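# Lower ring frame over mast onto low bars

## Task

Bring the ring frame down around the freestanding mast so that it rests flat on the low bars, with the mast left standing upright on its plate; this must hold without any robot supporting it, and at the end every gripper must have released and the arms must be moved away.

## Robot and tools

Setup: three identical i2rt Big YAM arms named arm1, arm2 and arm3. Each has six revolute joints, a two-finger gripper and a wrist camera. Two fixed room cameras exist: cam_high and cam_low. With joints 1 and 6 at 0 and the hand level and facing forward, the wrist camera rides on top of the hand looking toward the fingertips. Reach is roughly 1.0 m from the joint1 axis. Joints move at different speeds, so the path between two postures may sweep wide.

Frames: a single scene frame with its origin on the floor and +z up. The hand point is midway between the fingertips; its z axis runs along the fingers and the fingers open along its y axis. Foot poses are not printed. All commands, however, are joint-space.

execute_actions(actions, cameras): actions is a list containing one action or nothing (empty list just reports state and images). An action is an object keyed by "arm1", "arm2", "arm3"; each holds "joints", a map of absolute joint targets (not offsets), any subset of: joint1_rad (-2.879 to 2.879, rotation about the foot, positive counter-clockwise seen from above, 0 faces the foot's direction), joint2_rad (0 to 3.141, shoulder; 0 is upper arm pointing back roughly level, increasing lifts it up then forward), joint3_rad (0 to 3.019, elbow; 0 folded, increasing opens), joint4_rad (-1.692 to 1.57, hand pitch, positive tips fingers up), joint5_rad (-1.57 to 1.57, sideways hand swing, positive toward the arm's right), joint6_rad (-2.094 to 2.094, hand roll, positive clockwise viewed from behind), gripper_m (0 to 0.093 metres of fingertip gap). Radians for joints, metres for gripper. Done tolerances: ±0.045, ±0.14, ±0.09, ±0.055, ±0.03, ±0.035 rad and ±0.003 m. All motions in one action start together but may finish at different times; no action exceeds 15 s. An unknown key or out-of-range number rejects the whole call with nothing moving. Omitted joints or arms may still be driving toward earlier targets. cameras: list from arm1_cam_wrist, arm2_cam_wrist, arm3_cam_wrist, cam_high, cam_low, all; omitted/null/["all"] gives every camera, [] gives none. The pictures line lists the images in order.

wait(seconds): 0 to 10 s, commands nothing, returns state and images like an empty action.
zoom_image(camera, region): region [x0, y0, x1, y1] in pixels of that camera's most recent full image, top-left origin, up to 504 by 504.
read_manual(section): returns licence texts only; moves nothing.
finished_scene(scene): ends scene 1 or 2 irreversibly after the last command is held; the result says whether the goal was met and gives the next scene's task. Replying without any tool call ends all remaining scenes.

Result lines: joint_positions gives each arm's current values. joint_status tells how each commanded motion ended: done, off_target (at rest away from target, maybe still pushing), contact_stop or time_out (old target dropped and joint holds where it stopped, except a timed-out joint may keep a target up to 0.375, 0.375, 0.113, 0.225, 0.075, 0.3 rad from its position for joints 1-6 and keep pushing), not_followed (a self/inter-arm collision check withheld targets; the gripper part still runs; the arm may retry those targets with later actions). on_its_own lists what the call did not command; "held at" is the held target, not the position. To relieve a push, send the joint its reported position. Very small target changes may not move a joint. Joint torques are raw drive outputs in joint order with per-arm offset, scale and noise; friction can mimic or hide load. A held load can sag. MOTOR HOT appears from 85 °C; at 100 °C an OVER-TEMPERATURE FAULT drops that arm until it cools, and its keys read limit_stop_at_motor_heat (resend targets afterward). After any reported stop, the remaining motion calls of that reply are skipped.

Cautions: arms do not halt on contact and can push hard, overheating motors; release strain quickly. A hard press between two arms fails and ends the run; the collision check may act too late and ignores fingers, gripper housings and wrist cameras, and no state line reports arm-to-arm contact. Objects touching arms don't count. Arms don't wait for each other. Don't drop the frame, tip the mast, or push anything off the work area or to the floor. Loose objects may occasionally be nudged. The sim keeps running while you think, holding the last command.

Each tool is called by a JSON object that holds its "api" and its "payload".

## Session

{"api": "execute_actions", "payload": {"actions": []}}

Scene clock: 0.00 s.
Joint torques (N m, as the arm reports them, + toward a larger angle): no reading
Motor temperatures (°C, as the motors report them): arm1=[22 21 25 24 20 24] | arm2=[23 23 23 23 25 20] | arm3=[23 23 22 23 24 22]
arm1.joint_positions: joint1_rad=-0.429 joint2_rad=+0.496 joint3_rad=+1.458 joint4_rad=-1.480 joint5_rad=+0.047 joint6_rad=+0.169 gripper_m=+0.095
arm1.joint_status: not commanded
arm1.hand: x=+1.3200 y=+0.0815 z=+1.3965 quat_wxyz=(-0.089, +0.817, -0.282, -0.494) (m; scene frame)
arm2.joint_positions: joint1_rad=+0.276 joint2_rad=+0.599 joint3_rad=+1.385 joint4_rad=-1.233 joint5_rad=+0.176 joint6_rad=+0.011 gripper_m=+0.094
arm2.joint_status: not commanded
arm2.hand: x=-0.5749 y=+1.0684 z=+1.4039 quat_wxyz=(-0.472, -0.354, -0.768, +0.251) (m; scene frame)
arm3.joint_positions: joint1_rad=+0.466 joint2_rad=+0.541 joint3_rad=+1.411 joint4_rad=-1.479 joint5_rad=-0.071 joint6_rad=+0.209 gripper_m=+0.095
arm3.joint_status: not commanded
arm3.hand: x=-0.7223 y=-1.0760 z=+1.3302 quat_wxyz=(-0.284, +0.541, -0.702, -0.367) (m; scene frame)
pictures: arm1_cam_wrist, arm2_cam_wrist, arm3_cam_wrist, cam_high, cam_low
Images, in order (width x height): arm1_cam_wrist 504x504, arm2_cam_wrist 504x504, arm3_cam_wrist 504x504, cam_high 896x504, cam_low 896x504.

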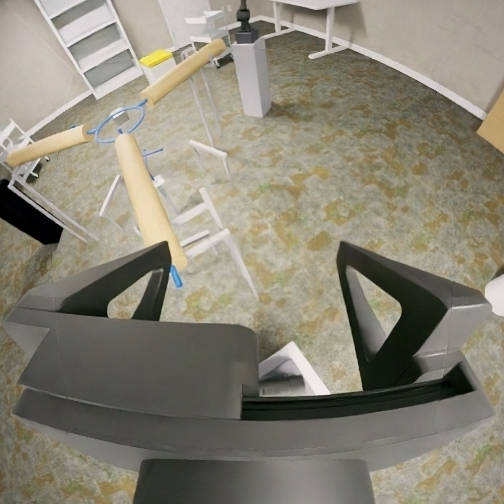

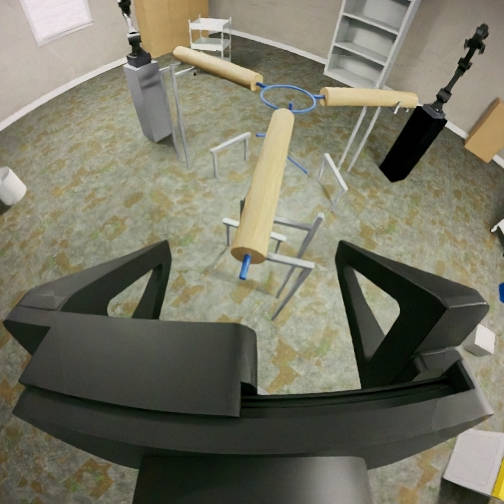

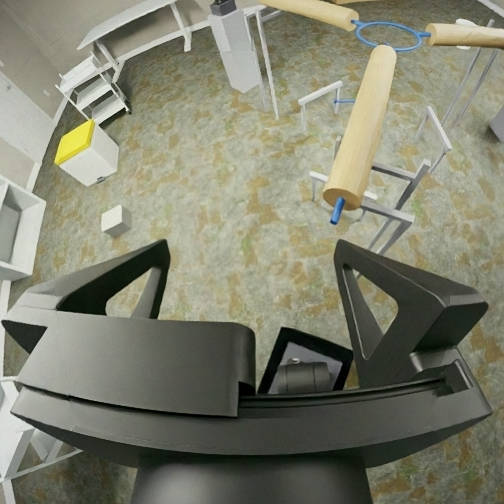

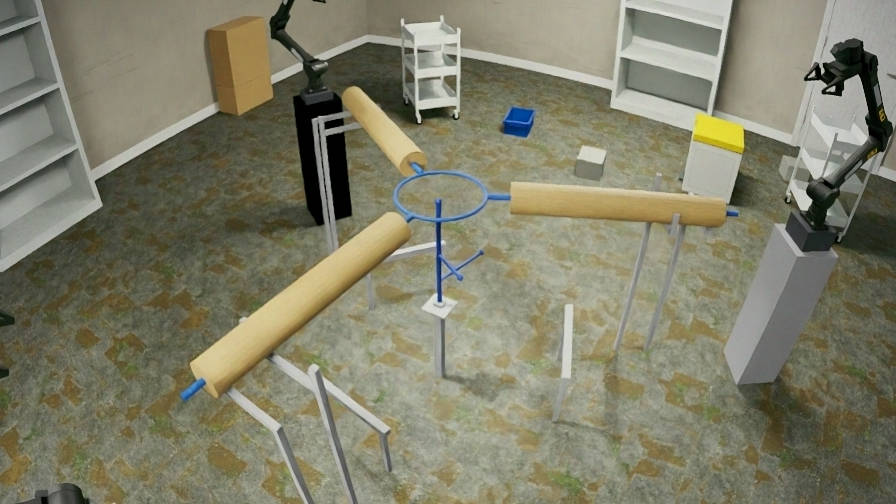

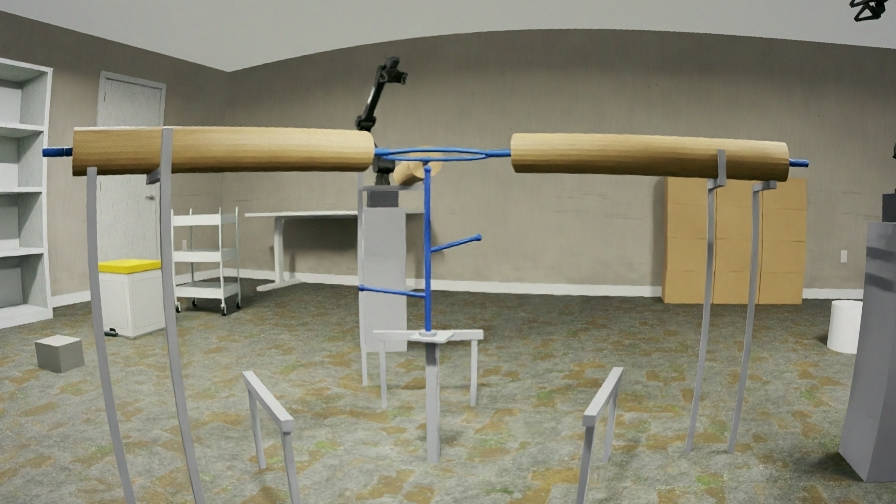

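{"api": "execute_actions", "payload": {"actions": [{"arm1":{"joints":{"joint1_rad":0.03,"joint2_rad":1.15,"joint3_rad":1.21,"joint4_rad":-1.6,"joint5_rad":0,"joint6_rad":0}},"arm2":{"joints":{"joint1_rad":-0.04,"joint2_rad":1.15,"joint3_rad":1.21,"joint4_rad":-1.6,"joint5_rad":0,"joint6_rad":0}},"arm3":{"joints":{"joint1_rad":0.03,"joint2_rad":1.15,"joint3_rad":1.25,"joint4_rad":-1.64,"joint5_rad":0,"joint6_rad":0}}}]}}

Scene clock: 2.37 s.
Joint torques (N m, as the arm reports them, + toward a larger angle): arm1=[-0.79 -6.01 10.43  0.13 -0.03  0.06] | arm2=[ 1.67 -6.93 10.01  0.02 -0.12 -0.1 ] | arm3=[-1.01 -6.29 10.66 -0.21  0.13 -0.12]
Motor temperatures (°C, as the motors report them): arm1=[22 21 25 24 20 24] | arm2=[23 23 24 23 25 20] | arm3=[23 23 22 23 24 22]
arm1.joint_positions: joint1_rad=+0.028 joint2_rad=+1.155 joint3_rad=+1.199 joint4_rad=-1.591 joint5_rad=+0.001 joint6_rad=+0.009 gripper_m=+0.095
arm1.joint_status: all done
arm1.hand: x=+1.1334 y=+0.0050 z=+1.1119 quat_wxyz=(+0.004, +1.000, -0.007, -0.015) (m; scene frame)
arm2.joint_positions: joint1_rad=-0.037 joint2_rad=+1.163 joint3_rad=+1.187 joint4_rad=-1.586 joint5_rad=+0.002 joint6_rad=+0.011 gripper_m=+0.094
arm2.joint_status: all done
arm2.hand: x=-0.5689 y=+0.9773 z=+1.1064 quat_wxyz=(-0.004, -0.504, -0.864, -0.004) (m; scene frame)
arm3.joint_positions: joint1_rad=+0.030 joint2_rad=+1.155 joint3_rad=+1.248 joint4_rad=-1.631 joint5_rad=-0.002 joint6_rad=+0.008 gripper_m=+0.095
arm3.joint_status: all done
arm3.hand: x=-0.5661 y=-0.9790 z=+1.0897 quat_wxyz=(-0.015, +0.497, -0.868, -0.009) (m; scene frame)
pictures: arm1_cam_wrist, arm2_cam_wrist, arm3_cam_wrist, cam_high, cam_low
Images, in order (width x height): arm1_cam_wrist 504x504, arm2_cam_wrist 504x504, arm3_cam_wrist 504x504, cam_high 896x504, cam_low 896x504.

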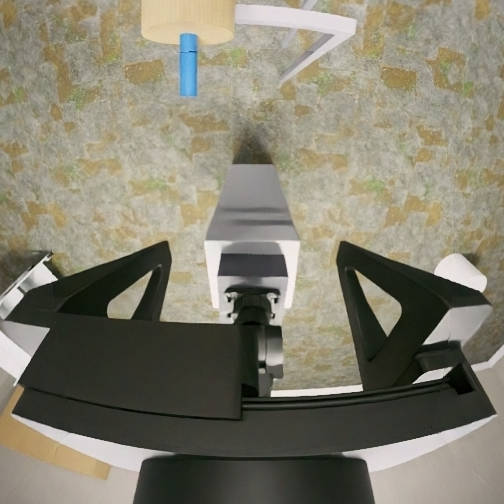

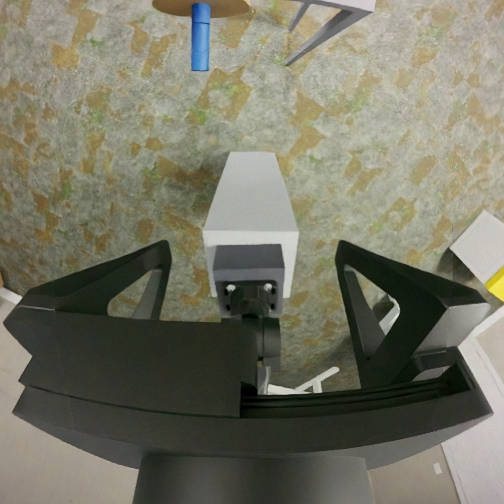

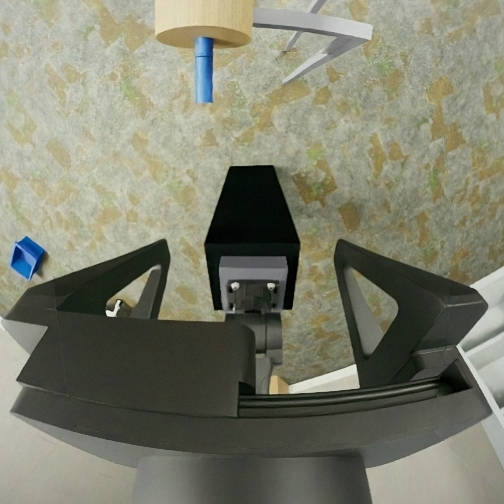

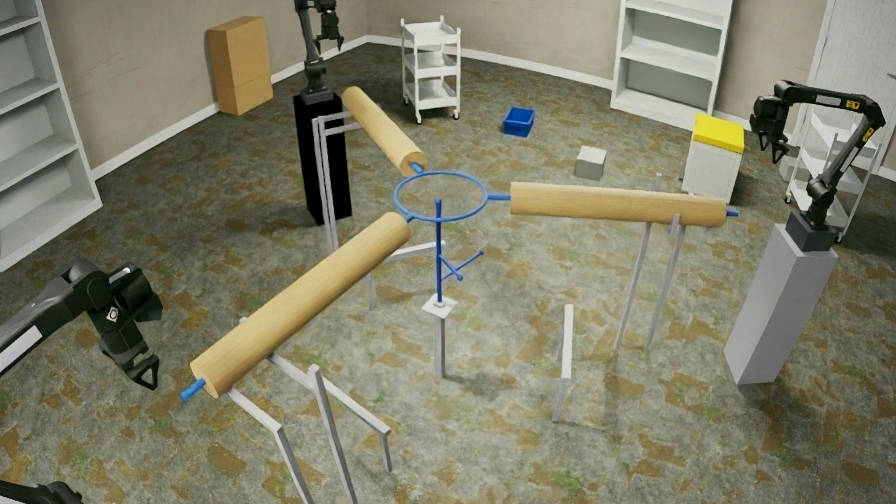

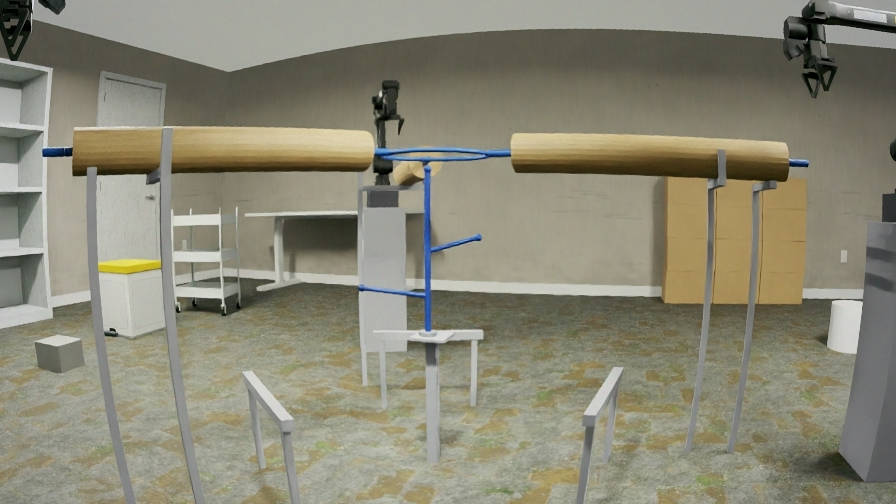

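{"api": "execute_actions", "payload": {"actions": [{"arm1":{"joints":{"joint1_rad":0.19,"joint2_rad":1.57,"joint3_rad":1.305,"joint4_rad":-1.30,"joint6_rad":0.23}},"arm2":{"joints":{"joint1_rad":0.095,"joint2_rad":1.565,"joint3_rad":1.31,"joint4_rad":-1.30,"joint6_rad":0.19}},"arm3":{"joints":{"joint1_rad":0.155,"joint2_rad":1.55,"joint3_rad":1.375,"joint4_rad":-1.40,"joint6_rad":0.18}}}]}}

Scene clock: 4.03 s.
Joint torques (N m, as the arm reports them, + toward a larger angle): arm1=[ -1.59 -13.06  11.67   0.85   0.04   0.22] | arm2=[  1.77 -13.65   9.32   1.05  -0.05   0.13] | arm3=[ -1.11 -10.82  12.6    0.24   0.11   0.13]
Motor temperatures (°C, as the motors report them): arm1=[22 21 25 24 20 24] | arm2=[23 23 24 23 25 20] | arm3=[23 23 23 23 24 22]
arm1.joint_positions: joint1_rad=+0.194 joint2_rad=+1.588 joint3_rad=+1.271 joint4_rad=-1.308 joint5_rad=+0.001 joint6_rad=+0.221 gripper_m=+0.095
arm1.joint_status: all done
arm1.hand: x=+1.0106 y=-0.0692 z=+0.9814 quat_wxyz=(-0.001, +0.999, -0.030, +0.024) (m; scene frame)
arm2.joint_positions: joint1_rad=+0.099 joint2_rad=+1.582 joint3_rad=+1.289 joint4_rad=-1.312 joint5_rad=+0.001 joint6_rad=+0.178 gripper_m=+0.094
arm2.joint_status: all done
arm2.hand: x=-0.4498 y=+0.8974 z=+0.9908 quat_wxyz=(+0.015, -0.517, -0.856, -0.013) (m; scene frame)
arm3.joint_positions: joint1_rad=+0.160 joint2_rad=+1.551 joint3_rad=+1.347 joint4_rad=-1.407 joint5_rad=-0.001 joint6_rad=+0.172 gripper_m=+0.095
arm3.joint_status: all done
arm3.hand: x=-0.5546 y=-0.8436 z=+0.9827 quat_wxyz=(+0.015, +0.482, -0.876, +0.013) (m; scene frame)
pictures: arm1_cam_wrist, arm2_cam_wrist, arm3_cam_wrist, cam_high, cam_low
Images, in order (width x height): arm1_cam_wrist 504x504, arm2_cam_wrist 504x504, arm3_cam_wrist 504x504, cam_high 896x504, cam_low 896x504.

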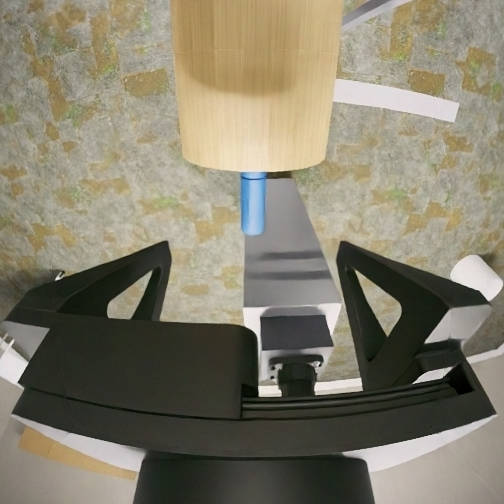

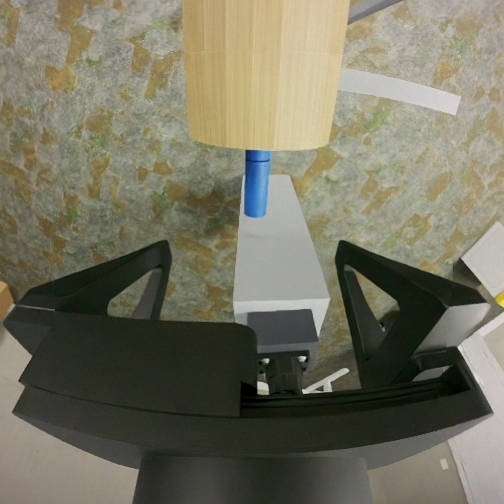

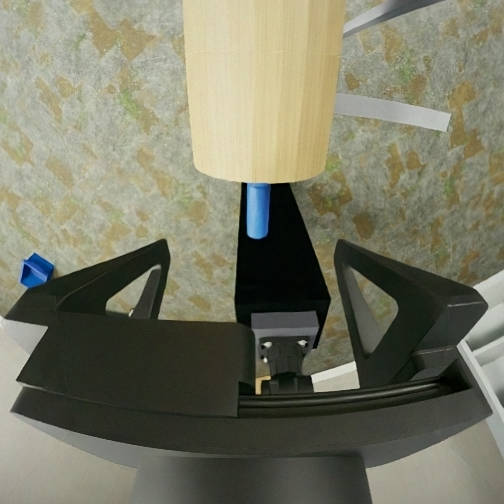

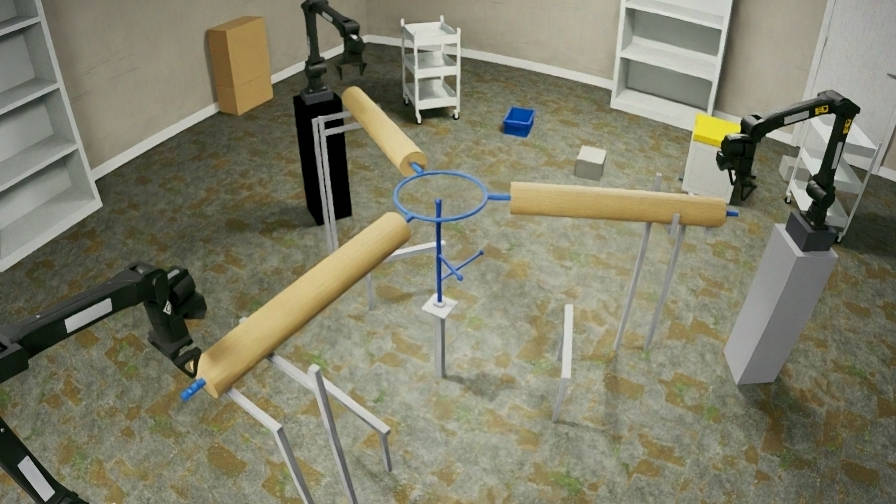

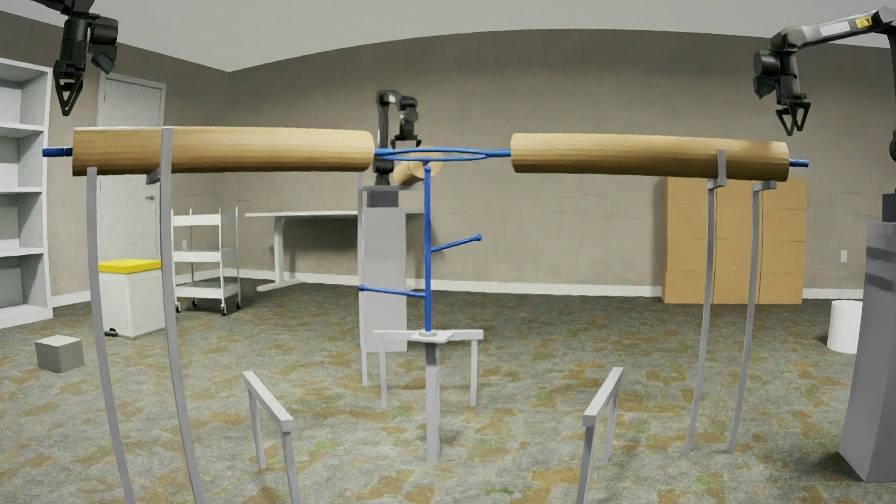

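{"api": "execute_actions", "payload": {"actions": [{"arm1":{"joints":{"joint1_rad":0.203,"joint2_rad":1.585,"joint3_rad":1.062,"joint4_rad":-1.02}},"arm2":{"joints":{"joint1_rad":0.09,"joint2_rad":1.637,"joint3_rad":1.13,"joint4_rad":-1.02}},"arm3":{"joints":{"joint1_rad":0.155,"joint2_rad":1.535,"joint3_rad":1.11,"joint4_rad":-1.13}}}]}}

Scene clock: 5.53 s.
Joint torques (N m, as the arm reports them, + toward a larger angle): arm1=[ -1.17 -10.86   8.59   0.81   0.06   0.22] | arm2=[  1.3  -13.72   8.47   1.22  -0.05   0.15] | arm3=[-0.94 -9.87  9.61  0.46  0.12  0.03]
Motor temperatures (°C, as the motors report them): arm1=[22 21 26 24 20 24] | arm2=[23 23 24 23 25 20] | arm3=[23 23 23 23 24 22]
arm1.joint_positions: joint1_rad=+0.194 joint2_rad=+1.588 joint3_rad=+1.057 joint4_rad=-1.031 joint5_rad=+0.001 joint6_rad=+0.222 gripper_m=+0.095
arm1.joint_status: all done
arm1.hand: x=+1.0280 y=-0.0671 z=+0.9066 quat_wxyz=(+0.005, +0.999, -0.031, -0.007) (m; scene frame)
arm2.joint_positions: joint1_rad=+0.099 joint2_rad=+1.648 joint3_rad=+1.112 joint4_rad=-1.035 joint5_rad=+0.001 joint6_rad=+0.178 gripper_m=+0.094
arm2.joint_status: all done
arm2.hand: x=-0.4517 y=+0.9020 z=+0.8999 quat_wxyz=(-0.001, -0.517, -0.856, -0.007) (m; scene frame)
arm3.joint_positions: joint1_rad=+0.160 joint2_rad=+1.532 joint3_rad=+1.112 joint4_rad=-1.141 joint5_rad=-0.001 joint6_rad=+0.172 gripper_m=+0.095
arm3.joint_status: all done
arm3.hand: x=-0.5622 y=-0.8622 z=+0.9051 quat_wxyz=(-0.004, +0.482, -0.876, -0.003) (m; scene frame)
pictures: arm1_cam_wrist, arm2_cam_wrist, arm3_cam_wrist, cam_high, cam_low
Images, in order (width x height): arm1_cam_wrist 504x504, arm2_cam_wrist 504x504, arm3_cam_wrist 504x504, cam_high 896x504, cam_low 896x504.

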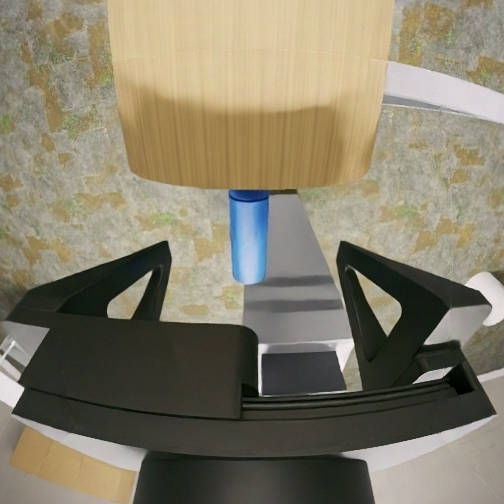

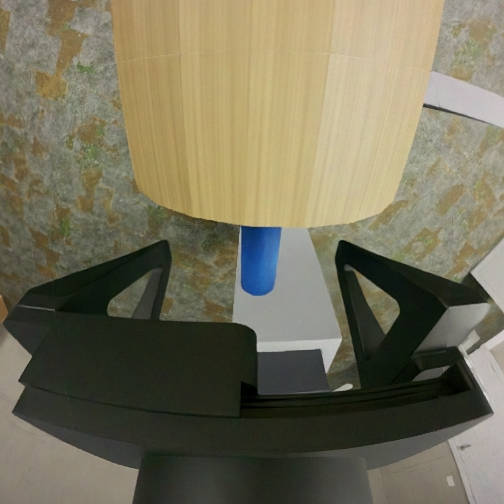

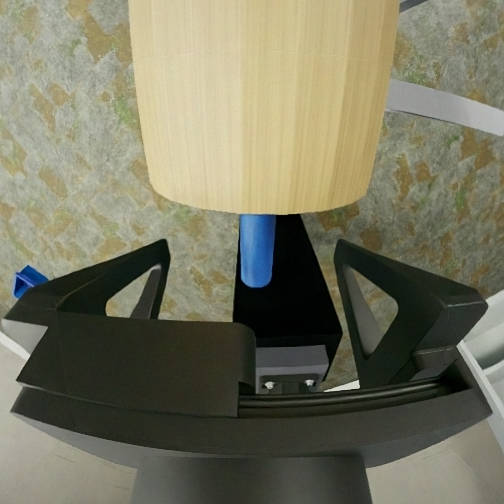

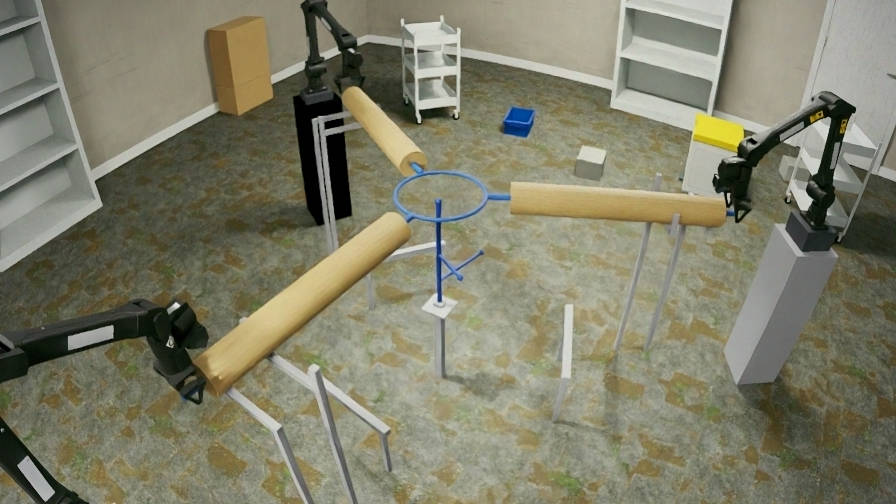

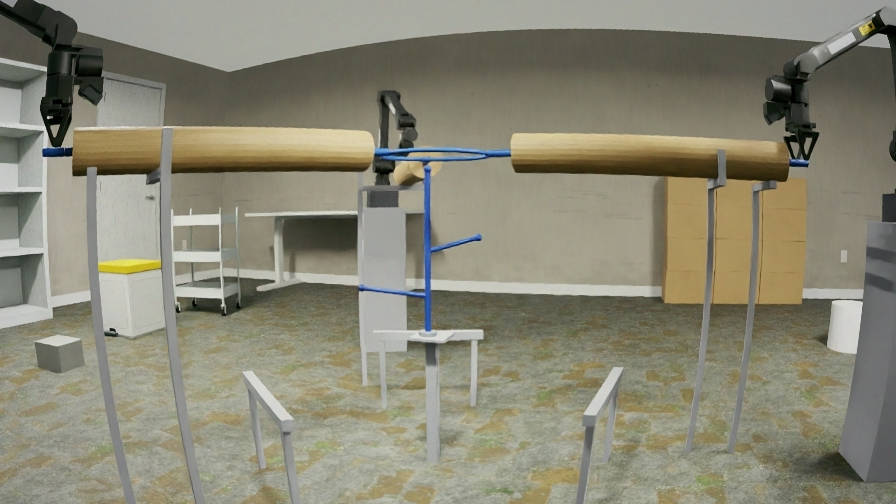

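{"api": "execute_actions", "payload": {"actions": [{"arm1":{"joints":{"joint2_rad":1.625,"joint3_rad":1.03,"joint4_rad":-0.95}},"arm2":{"joints":{"joint1_rad":0.08,"joint2_rad":1.655,"joint3_rad":1.07,"joint4_rad":-0.945}},"arm3":{"joints":{"joint2_rad":1.555,"joint3_rad":1.05,"joint4_rad":-1.055}}}], "cameras": ["arm1_cam_wrist","arm2_cam_wrist","arm3_cam_wrist","cam_low"]}}

Scene clock: 6.50 s.
Joint torques (N m, as the arm reports them, + toward a larger angle): arm1=[-0.65 -9.62  7.79  0.89 -0.01  0.23] | arm2=[  1.32 -11.65   7.42   1.3   -0.05   0.15] | arm3=[-0.96 -9.39  8.75  0.7   0.13  0.09]
Motor temperatures (°C, as the motors report them): arm1=[22 21 26 24 20 24] | arm2=[23 23 24 23 25 20] | arm3=[23 23 23 23 24 22]
arm1.joint_positions: joint1_rad=+0.194 joint2_rad=+1.609 joint3_rad=+1.035 joint4_rad=-0.961 joint5_rad=+0.001 joint6_rad=+0.222 gripper_m=+0.095
arm1.joint_status: all done
arm1.hand: x=+1.0222 y=-0.0682 z=+0.8908 quat_wxyz=(+0.008, +0.999, -0.031, -0.020) (m; scene frame)
arm2.joint_positions: joint1_rad=+0.089 joint2_rad=+1.649 joint3_rad=+1.061 joint4_rad=-0.961 joint5_rad=+0.001 joint6_rad=+0.178 gripper_m=+0.094
arm2.joint_status: all done
arm2.hand: x=-0.4578 y=+0.9028 z=+0.8835 quat_wxyz=(-0.012, -0.522, -0.853, -0.003) (m; scene frame)
arm3.joint_positions: joint1_rad=+0.160 joint2_rad=+1.545 joint3_rad=+1.057 joint4_rad=-1.066 joint5_rad=-0.001 joint6_rad=+0.172 gripper_m=+0.095
arm3.joint_status: all done
arm3.hand: x=-0.5640 y=-0.8667 z=+0.8811 quat_wxyz=(-0.007, +0.482, -0.876, -0.005) (m; scene frame)
pictures: arm1_cam_wrist, arm2_cam_wrist, arm3_cam_wrist, cam_low
Images, in order (width x height): arm1_cam_wrist 504x504, arm2_cam_wrist 504x504, arm3_cam_wrist 504x504, cam_low 896x504.

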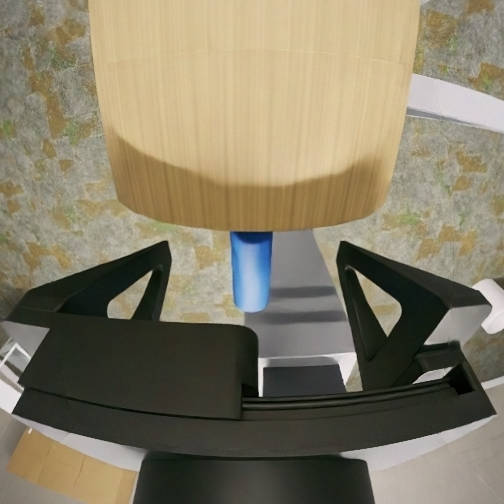

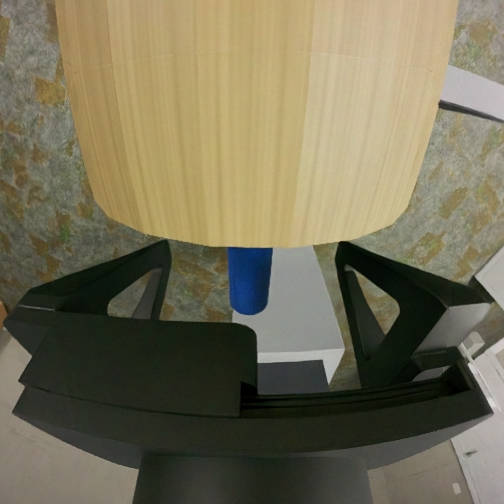

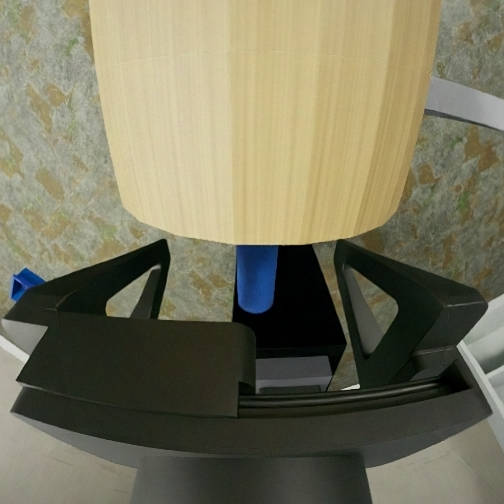

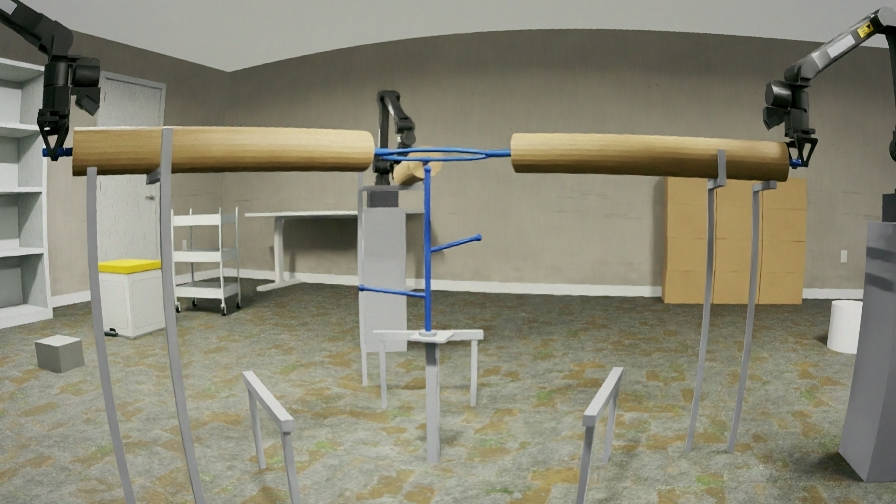

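{"api": "execute_actions", "payload": {"actions": [{"arm1":{"joints":{"joint3_rad":0.99,"joint4_rad":-0.93}},"arm2":{"joints":{"joint3_rad":1.045}},"arm3":{"joints":{"joint3_rad":1.035}}}], "cameras": []}}

{"api": "execute_actions", "payload": {"actions": [{"arm1":{"joints":{"gripper_m":0}},"arm2":{"joints":{"gripper_m":0}},"arm3":{"joints":{"gripper_m":0}}}], "cameras": ["cam_high","cam_low"]}}

{"api": "zoom_image", "payload": {"camera": "cam_high", "region": [300, 140, 800, 440]}}

Scene clock: 7.33 s.
Joint torques (N m, as the arm reports them, + toward a larger angle): arm1=[-1.25 -9.98  7.73  0.98  0.03  0.28] | arm2=[  1.31 -10.57   7.02   1.19  -0.05   0.15] | arm3=[-1.38 -9.7   8.52  0.63  0.12  0.14]
Motor temperatures (°C, as the motors report them): arm1=[22 21 26 24 20 24] | arm2=[23 23 24 23 25 20] | arm3=[23 23 23 23 24 22]
arm1.joint_positions: joint1_rad=+0.194 joint2_rad=+1.609 joint3_rad=+0.991 joint4_rad=-0.940 joint5_rad=+0.001 joint6_rad=+0.222 gripper_m=+0.095
arm1.joint_status: all done
arm1.hand: x=+1.0368 y=-0.0659 z=+0.8768 quat_wxyz=(+0.006, +0.999, -0.031, -0.009) (m; scene frame)
arm2.joint_positions: joint1_rad=+0.089 joint2_rad=+1.649 joint3_rad=+1.038 joint4_rad=-0.959 joint5_rad=+0.001 joint6_rad=+0.178 gripper_m=+0.094
arm2.joint_status: all done
arm2.hand: x=-0.4639 y=+0.9109 z=+0.8762 quat_wxyz=(-0.002, -0.522, -0.853, -0.006) (m; scene frame)
arm3.joint_positions: joint1_rad=+0.160 joint2_rad=+1.545 joint3_rad=+1.045 joint4_rad=-1.065 joint5_rad=-0.001 joint6_rad=+0.172 gripper_m=+0.095
arm3.joint_status: all done
arm3.hand: x=-0.5658 y=-0.8711 z=+0.8771 quat_wxyz=(-0.003, +0.482, -0.876, -0.002) (m; scene frame)
pictures: none
No camera images: the call's "cameras" was empty. Leave "cameras" out to get every camera's image.

Scene clock: 8.07 s.
Joint torques (N m, as the arm reports them, + toward a larger angle): arm1=[-1.04 -9.18  7.91  0.72  0.09  0.2 ] | arm2=[  1.26 -11.44   7.21   1.16   0.18   0.08] | arm3=[-0.85 -8.74  8.72  0.58 -0.05  0.08]
Motor temperatures (°C, as the motors report them): arm1=[22 21 26 24 20 24] | arm2=[23 23 24 23 25 20] | arm3=[23 23 23 23 24 22]
arm1.joint_positions: joint1_rad=+0.197 joint2_rad=+1.610 joint3_rad=+0.991 joint4_rad=-0.936 joint5_rad=-0.002 joint6_rad=+0.225 gripper_m=+0.018
arm1.joint_status: gripper_m off_target (ended at +0.018, target +0.000)
arm1.hand: x=+1.0362 y=-0.0678 z=+0.8767 quat_wxyz=(+0.008, +0.999, -0.031, -0.010) (m; scene frame)
arm2.joint_positions: joint1_rad=+0.089 joint2_rad=+1.649 joint3_rad=+1.038 joint4_rad=-0.959 joint5_rad=-0.006 joint6_rad=+0.184 gripper_m=+0.017
arm2.joint_status: gripper_m off_target (ended at +0.017, target +0.000)
arm2.hand: x=-0.4629 y=+0.9118 z=+0.8761 quat_wxyz=(-0.003, -0.524, -0.851, -0.009) (m; scene frame)
arm3.joint_positions: joint1_rad=+0.158 joint2_rad=+1.545 joint3_rad=+1.044 joint4_rad=-1.065 joint5_rad=+0.003 joint6_rad=+0.175 gripper_m=+0.019
arm3.joint_status: gripper_m off_target (ended at +0.019, target +0.000)
arm3.hand: x=-0.5643 y=-0.8720 z=+0.8768 quat_wxyz=(-0.004, +0.480, -0.877, +0.000) (m; scene frame)
pictures: cam_high, cam_low
Images, in order (width x height): cam_high 896x504, cam_low 896x504.

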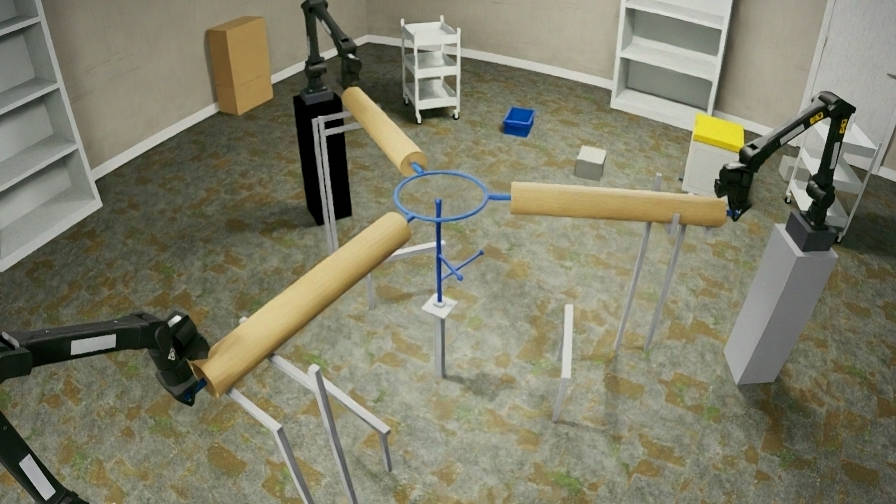

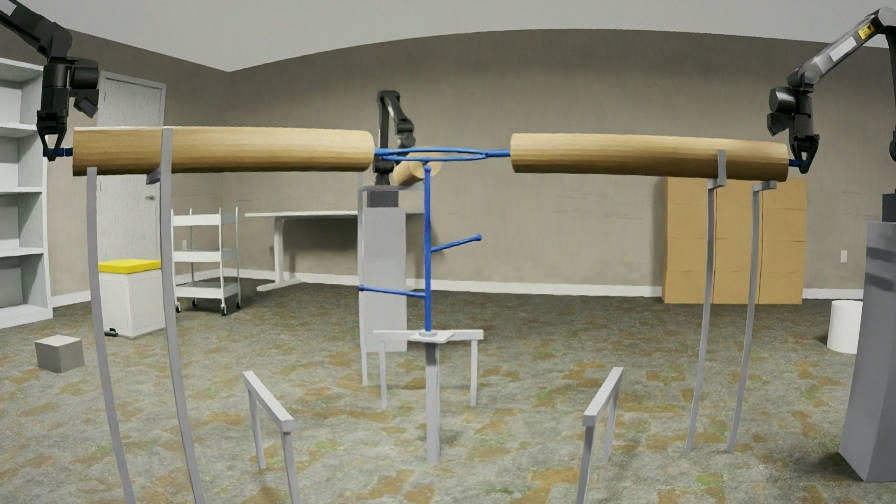

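Region (300, 140, 800, 440) of cam_high's 896x504 image, scaled by 1.008, with more detail than that image has; it fills the top 302 rows of this view, and the rest is white.

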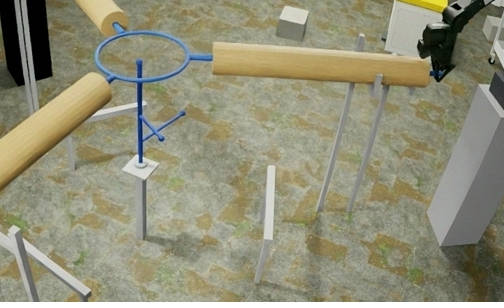

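{"api": "execute_actions", "payload": {"actions": [{"arm1":{"joints":{"joint2_rad":1.545,"joint3_rad":1.115,"joint4_rad":-1.105}},"arm2":{"joints":{"joint2_rad":1.58,"joint3_rad":1.155,"joint4_rad":-1.115}},"arm3":{"joints":{"joint2_rad":1.495,"joint3_rad":1.18,"joint4_rad":-1.22}}}], "cameras": ["cam_low"]}}

Scene clock: 10.07 s.
Joint torques (N m, as the arm reports them, + toward a larger angle): arm1=[ -1.85 -13.72  12.77  -0.72   0.15   0.16] | arm2=[  1.91 -14.17  11.11  -0.48   0.03   0.08] | arm3=[ -0.19 -10.58  15.    -0.94  -0.19   0.05]
Motor temperatures (°C, as the motors report them): arm1=[22 21 26 24 20 24] | arm2=[23 23 24 23 25 20] | arm3=[23 23 23 23 24 22]
arm1.joint_positions: joint1_rad=+0.197 joint2_rad=+1.577 joint3_rad=+1.060 joint4_rad=-1.074 joint5_rad=-0.001 joint6_rad=+0.225 gripper_m=+0.018
arm1.joint_status: all done
arm1.hand: x=+1.0367 y=-0.0673 z=+0.9122 quat_wxyz=(+0.004, +0.999, -0.031, +0.007) (m; scene frame)
arm2.joint_positions: joint1_rad=+0.086 joint2_rad=+1.607 joint3_rad=+1.104 joint4_rad=-1.091 joint5_rad=-0.001 joint6_rad=+0.184 gripper_m=+0.017
arm2.joint_status: all done
arm2.hand: x=-0.4650 y=+0.9102 z=+0.9146 quat_wxyz=(+0.010, -0.526, -0.851, -0.012) (m; scene frame)
arm3.joint_positions: joint1_rad=+0.154 joint2_rad=+1.508 joint3_rad=+1.119 joint4_rad=-1.198 joint5_rad=+0.006 joint6_rad=+0.174 gripper_m=+0.019
arm3.joint_status: all done
arm3.hand: x=-0.5631 y=-0.8735 z=+0.9174 quat_wxyz=(+0.003, +0.479, -0.878, +0.007) (m; scene frame)
pictures: cam_low
Images, in order (width x height): cam_low 896x504.

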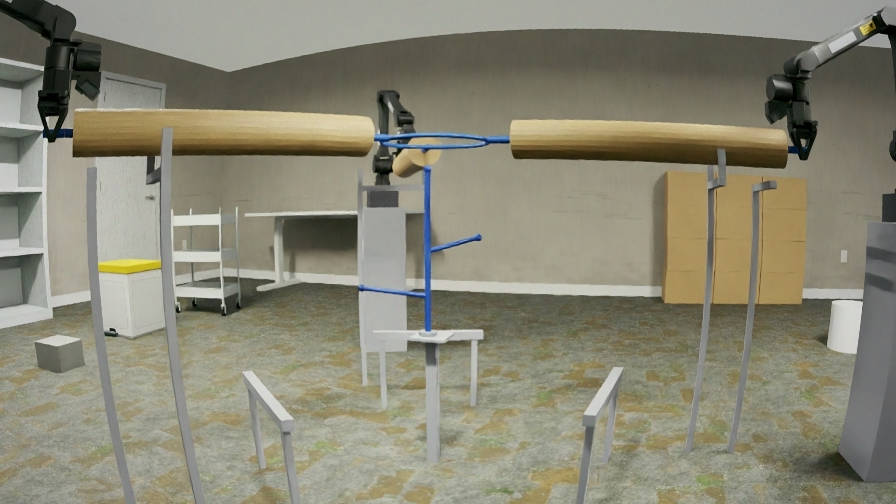

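{"api": "execute_actions", "payload": {"actions": [{"arm1":{"joints":{"joint2_rad":1.46,"joint3_rad":1.235,"joint4_rad":-1.27}},"arm2":{"joints":{"joint2_rad":1.49,"joint3_rad":1.265,"joint4_rad":-1.27}},"arm3":{"joints":{"joint2_rad":1.435,"joint3_rad":1.315,"joint4_rad":-1.38}}}], "cameras": ["cam_low"]}}

Scene clock: 11.17 s.
Joint torques (N m, as the arm reports them, + toward a larger angle): arm1=[ -1.27 -11.74  14.05   0.     0.15   0.22] | arm2=[  1.37 -12.15  12.45   0.16   0.1    0.08] | arm3=[-0.61 -9.88 16.09 -0.32 -0.1   0.07]
Motor temperatures (°C, as the motors report them): arm1=[22 22 26 24 20 24] | arm2=[23 23 25 23 25 20] | arm3=[23 23 24 23 24 22]
arm1.joint_positions: joint1_rad=+0.197 joint2_rad=+1.477 joint3_rad=+1.172 joint4_rad=-1.255 joint5_rad=-0.001 joint6_rad=+0.225 gripper_m=+0.018
arm1.joint_status: all done
arm1.hand: x=+1.0354 y=-0.0668 z=+0.9911 quat_wxyz=(+0.007, +0.999, -0.031, -0.008) (m; scene frame)
arm2.joint_positions: joint1_rad=+0.086 joint2_rad=+1.505 joint3_rad=+1.206 joint4_rad=-1.260 joint5_rad=-0.003 joint6_rad=+0.184 gripper_m=+0.017
arm2.joint_status: all done
arm2.hand: x=-0.4654 y=+0.9094 z=+0.9922 quat_wxyz=(-0.007, -0.526, -0.851, -0.007) (m; scene frame)
arm3.joint_positions: joint1_rad=+0.154 joint2_rad=+1.445 joint3_rad=+1.249 joint4_rad=-1.371 joint5_rad=+0.006 joint6_rad=+0.174 gripper_m=+0.019
arm3.joint_status: all done
arm3.hand: x=-0.5624 y=-0.8716 z=+0.9902 quat_wxyz=(-0.005, +0.479, -0.878, +0.001) (m; scene frame)
pictures: cam_low
Images, in order (width x height): cam_low 896x504.

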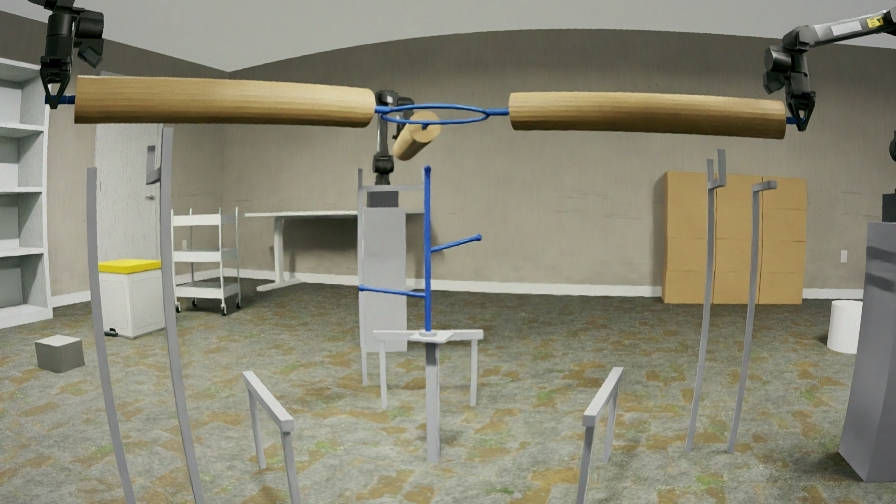

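{"api": "execute_actions", "payload": {"actions": [{"arm1":{"joints":{"joint1_rad":0.443,"joint6_rad":0.6,"joint2_rad":1.61,"joint3_rad":1.405,"joint4_rad":-1.29}},"arm2":{"joints":{"joint1_rad":0.337,"joint6_rad":0.565,"joint2_rad":1.61,"joint3_rad":1.4,"joint4_rad":-1.29}},"arm3":{"joints":{"joint1_rad":0.416,"joint6_rad":0.565,"joint2_rad":1.55,"joint3_rad":1.44,"joint4_rad":-1.39}}}], "cameras": ["cam_low"]}}

Scene clock: 12.60 s.
Joint torques (N m, as the arm reports them, + toward a larger angle): arm1=[ -1.73 -15.28  15.22   0.19   0.09   0.23] | arm2=[  2.16 -16.1   12.66   0.58   0.06   0.17] | arm3=[ -0.08 -13.33  16.59  -0.13  -0.06   0.12]
Motor temperatures (°C, as the motors report them): arm1=[22 22 27 24 20 24] | arm2=[23 23 25 23 25 20] | arm3=[23 23 24 23 24 22]
arm1.joint_positions: joint1_rad=+0.446 joint2_rad=+1.635 joint3_rad=+1.329 joint4_rad=-1.284 joint5_rad=+0.000 joint6_rad=+0.592 gripper_m=+0.018
arm1.joint_status: all done
arm1.hand: x=+1.0170 y=-0.1880 z=+0.9823 quat_wxyz=(+0.000, +0.996, -0.089, +0.006) (m; scene frame)
arm2.joint_positions: joint1_rad=+0.335 joint2_rad=+1.640 joint3_rad=+1.336 joint4_rad=-1.293 joint5_rad=-0.001 joint6_rad=+0.551 gripper_m=+0.017
arm2.joint_status: all done
arm2.hand: x=-0.3564 y=+0.9582 z=+0.9831 quat_wxyz=(+0.012, -0.575, -0.818, -0.009) (m; scene frame)
arm3.joint_positions: joint1_rad=+0.417 joint2_rad=+1.576 joint3_rad=+1.367 joint4_rad=-1.386 joint5_rad=+0.003 joint6_rad=+0.552 gripper_m=+0.019
arm3.joint_status: all done
arm3.hand: x=-0.6625 y=-0.8008 z=+0.9792 quat_wxyz=(+0.004, +0.428, -0.904, +0.011) (m; scene frame)
pictures: cam_low
Images, in order (width x height): cam_low 896x504.

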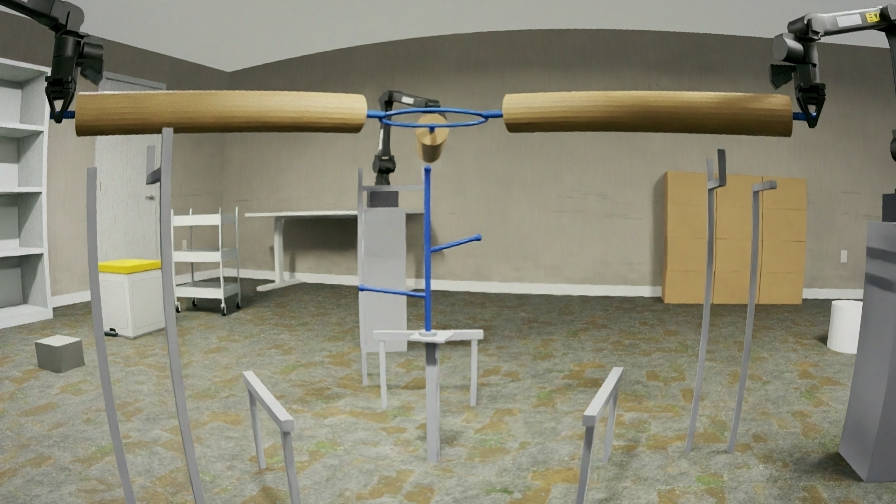

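{"api": "execute_actions", "payload": {"actions": [{"arm1":{"joints":{"joint1_rad":0.621,"joint6_rad":0.9,"joint2_rad":1.815,"joint3_rad":1.71,"joint4_rad":-1.365}},"arm2":{"joints":{"joint1_rad":0.521,"joint6_rad":0.875,"joint2_rad":1.805,"joint3_rad":1.69,"joint4_rad":-1.365}},"arm3":{"joints":{"joint1_rad":0.605,"joint6_rad":0.88,"joint2_rad":1.745,"joint3_rad":1.725,"joint4_rad":-1.45}}}], "cameras": ["cam_high","arm1_cam_wrist"]}}

Scene clock: 14.93 s.
Joint torques (N m, as the arm reports them, + toward a larger angle): arm1=[ -1.56 -17.98  16.43   0.07   0.18   0.24] | arm2=[  1.94 -19.62  13.91   0.18   0.17   0.19] | arm3=[ -0.31 -16.76  17.74  -0.2   -0.01   0.22]
Motor temperatures (°C, as the motors report them): arm1=[22 22 28 24 20 24] | arm2=[23 23 26 23 25 20] | arm3=[23 23 25 23 24 22]
arm1.joint_positions: joint1_rad=+0.625 joint2_rad=+1.842 joint3_rad=+1.619 joint4_rad=-1.360 joint5_rad=-0.001 joint6_rad=+0.892 gripper_m=+0.018
arm1.joint_status: joint3_rad time_out (moved +0.290 of +0.381); the others done
arm1.on_its_own: joint3_rad reads +1.619 and still pushes toward +1.710 since a time_out
arm1.hand: x=+0.9872 y=-0.3097 z=+0.9874 quat_wxyz=(+0.002, +0.989, -0.150, +0.002) (m; scene frame)
arm2.joint_positions: joint1_rad=+0.522 joint2_rad=+1.840 joint3_rad=+1.613 joint4_rad=-1.356 joint5_rad=-0.004 joint6_rad=+0.860 gripper_m=+0.017
arm2.joint_status: all done
arm2.hand: x=-0.2340 y=+0.9939 z=+0.9869 quat_wxyz=(+0.006, -0.624, -0.782, -0.008) (m; scene frame)
arm3.joint_positions: joint1_rad=+0.603 joint2_rad=+1.781 joint3_rad=+1.640 joint4_rad=-1.446 joint5_rad=+0.003 joint6_rad=+0.860 gripper_m=+0.019
arm3.joint_status: all done
arm3.hand: x=-0.7518 y=-0.7151 z=+0.9823 quat_wxyz=(+0.000, +0.371, -0.928, +0.008) (m; scene frame)
pictures: arm1_cam_wrist, cam_high
Images, in order (width x height): arm1_cam_wrist 504x504, cam_high 896x504.

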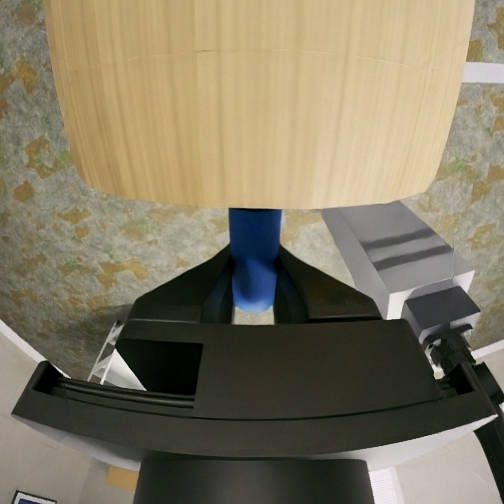

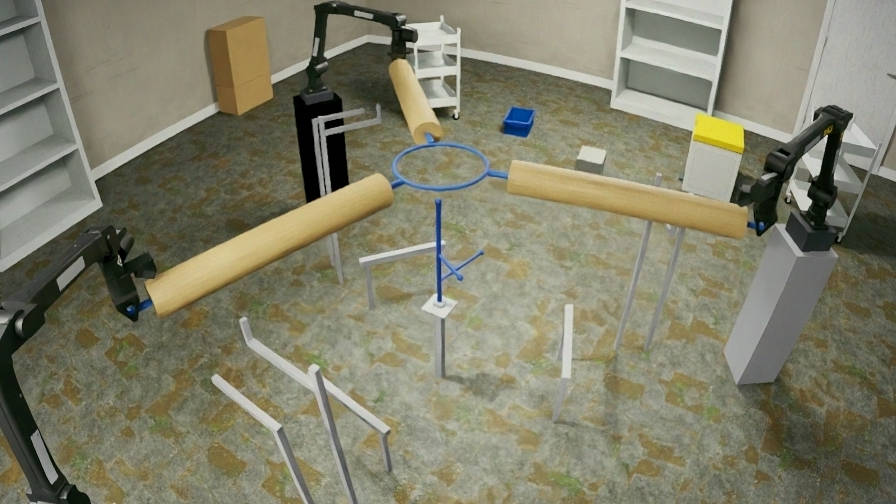

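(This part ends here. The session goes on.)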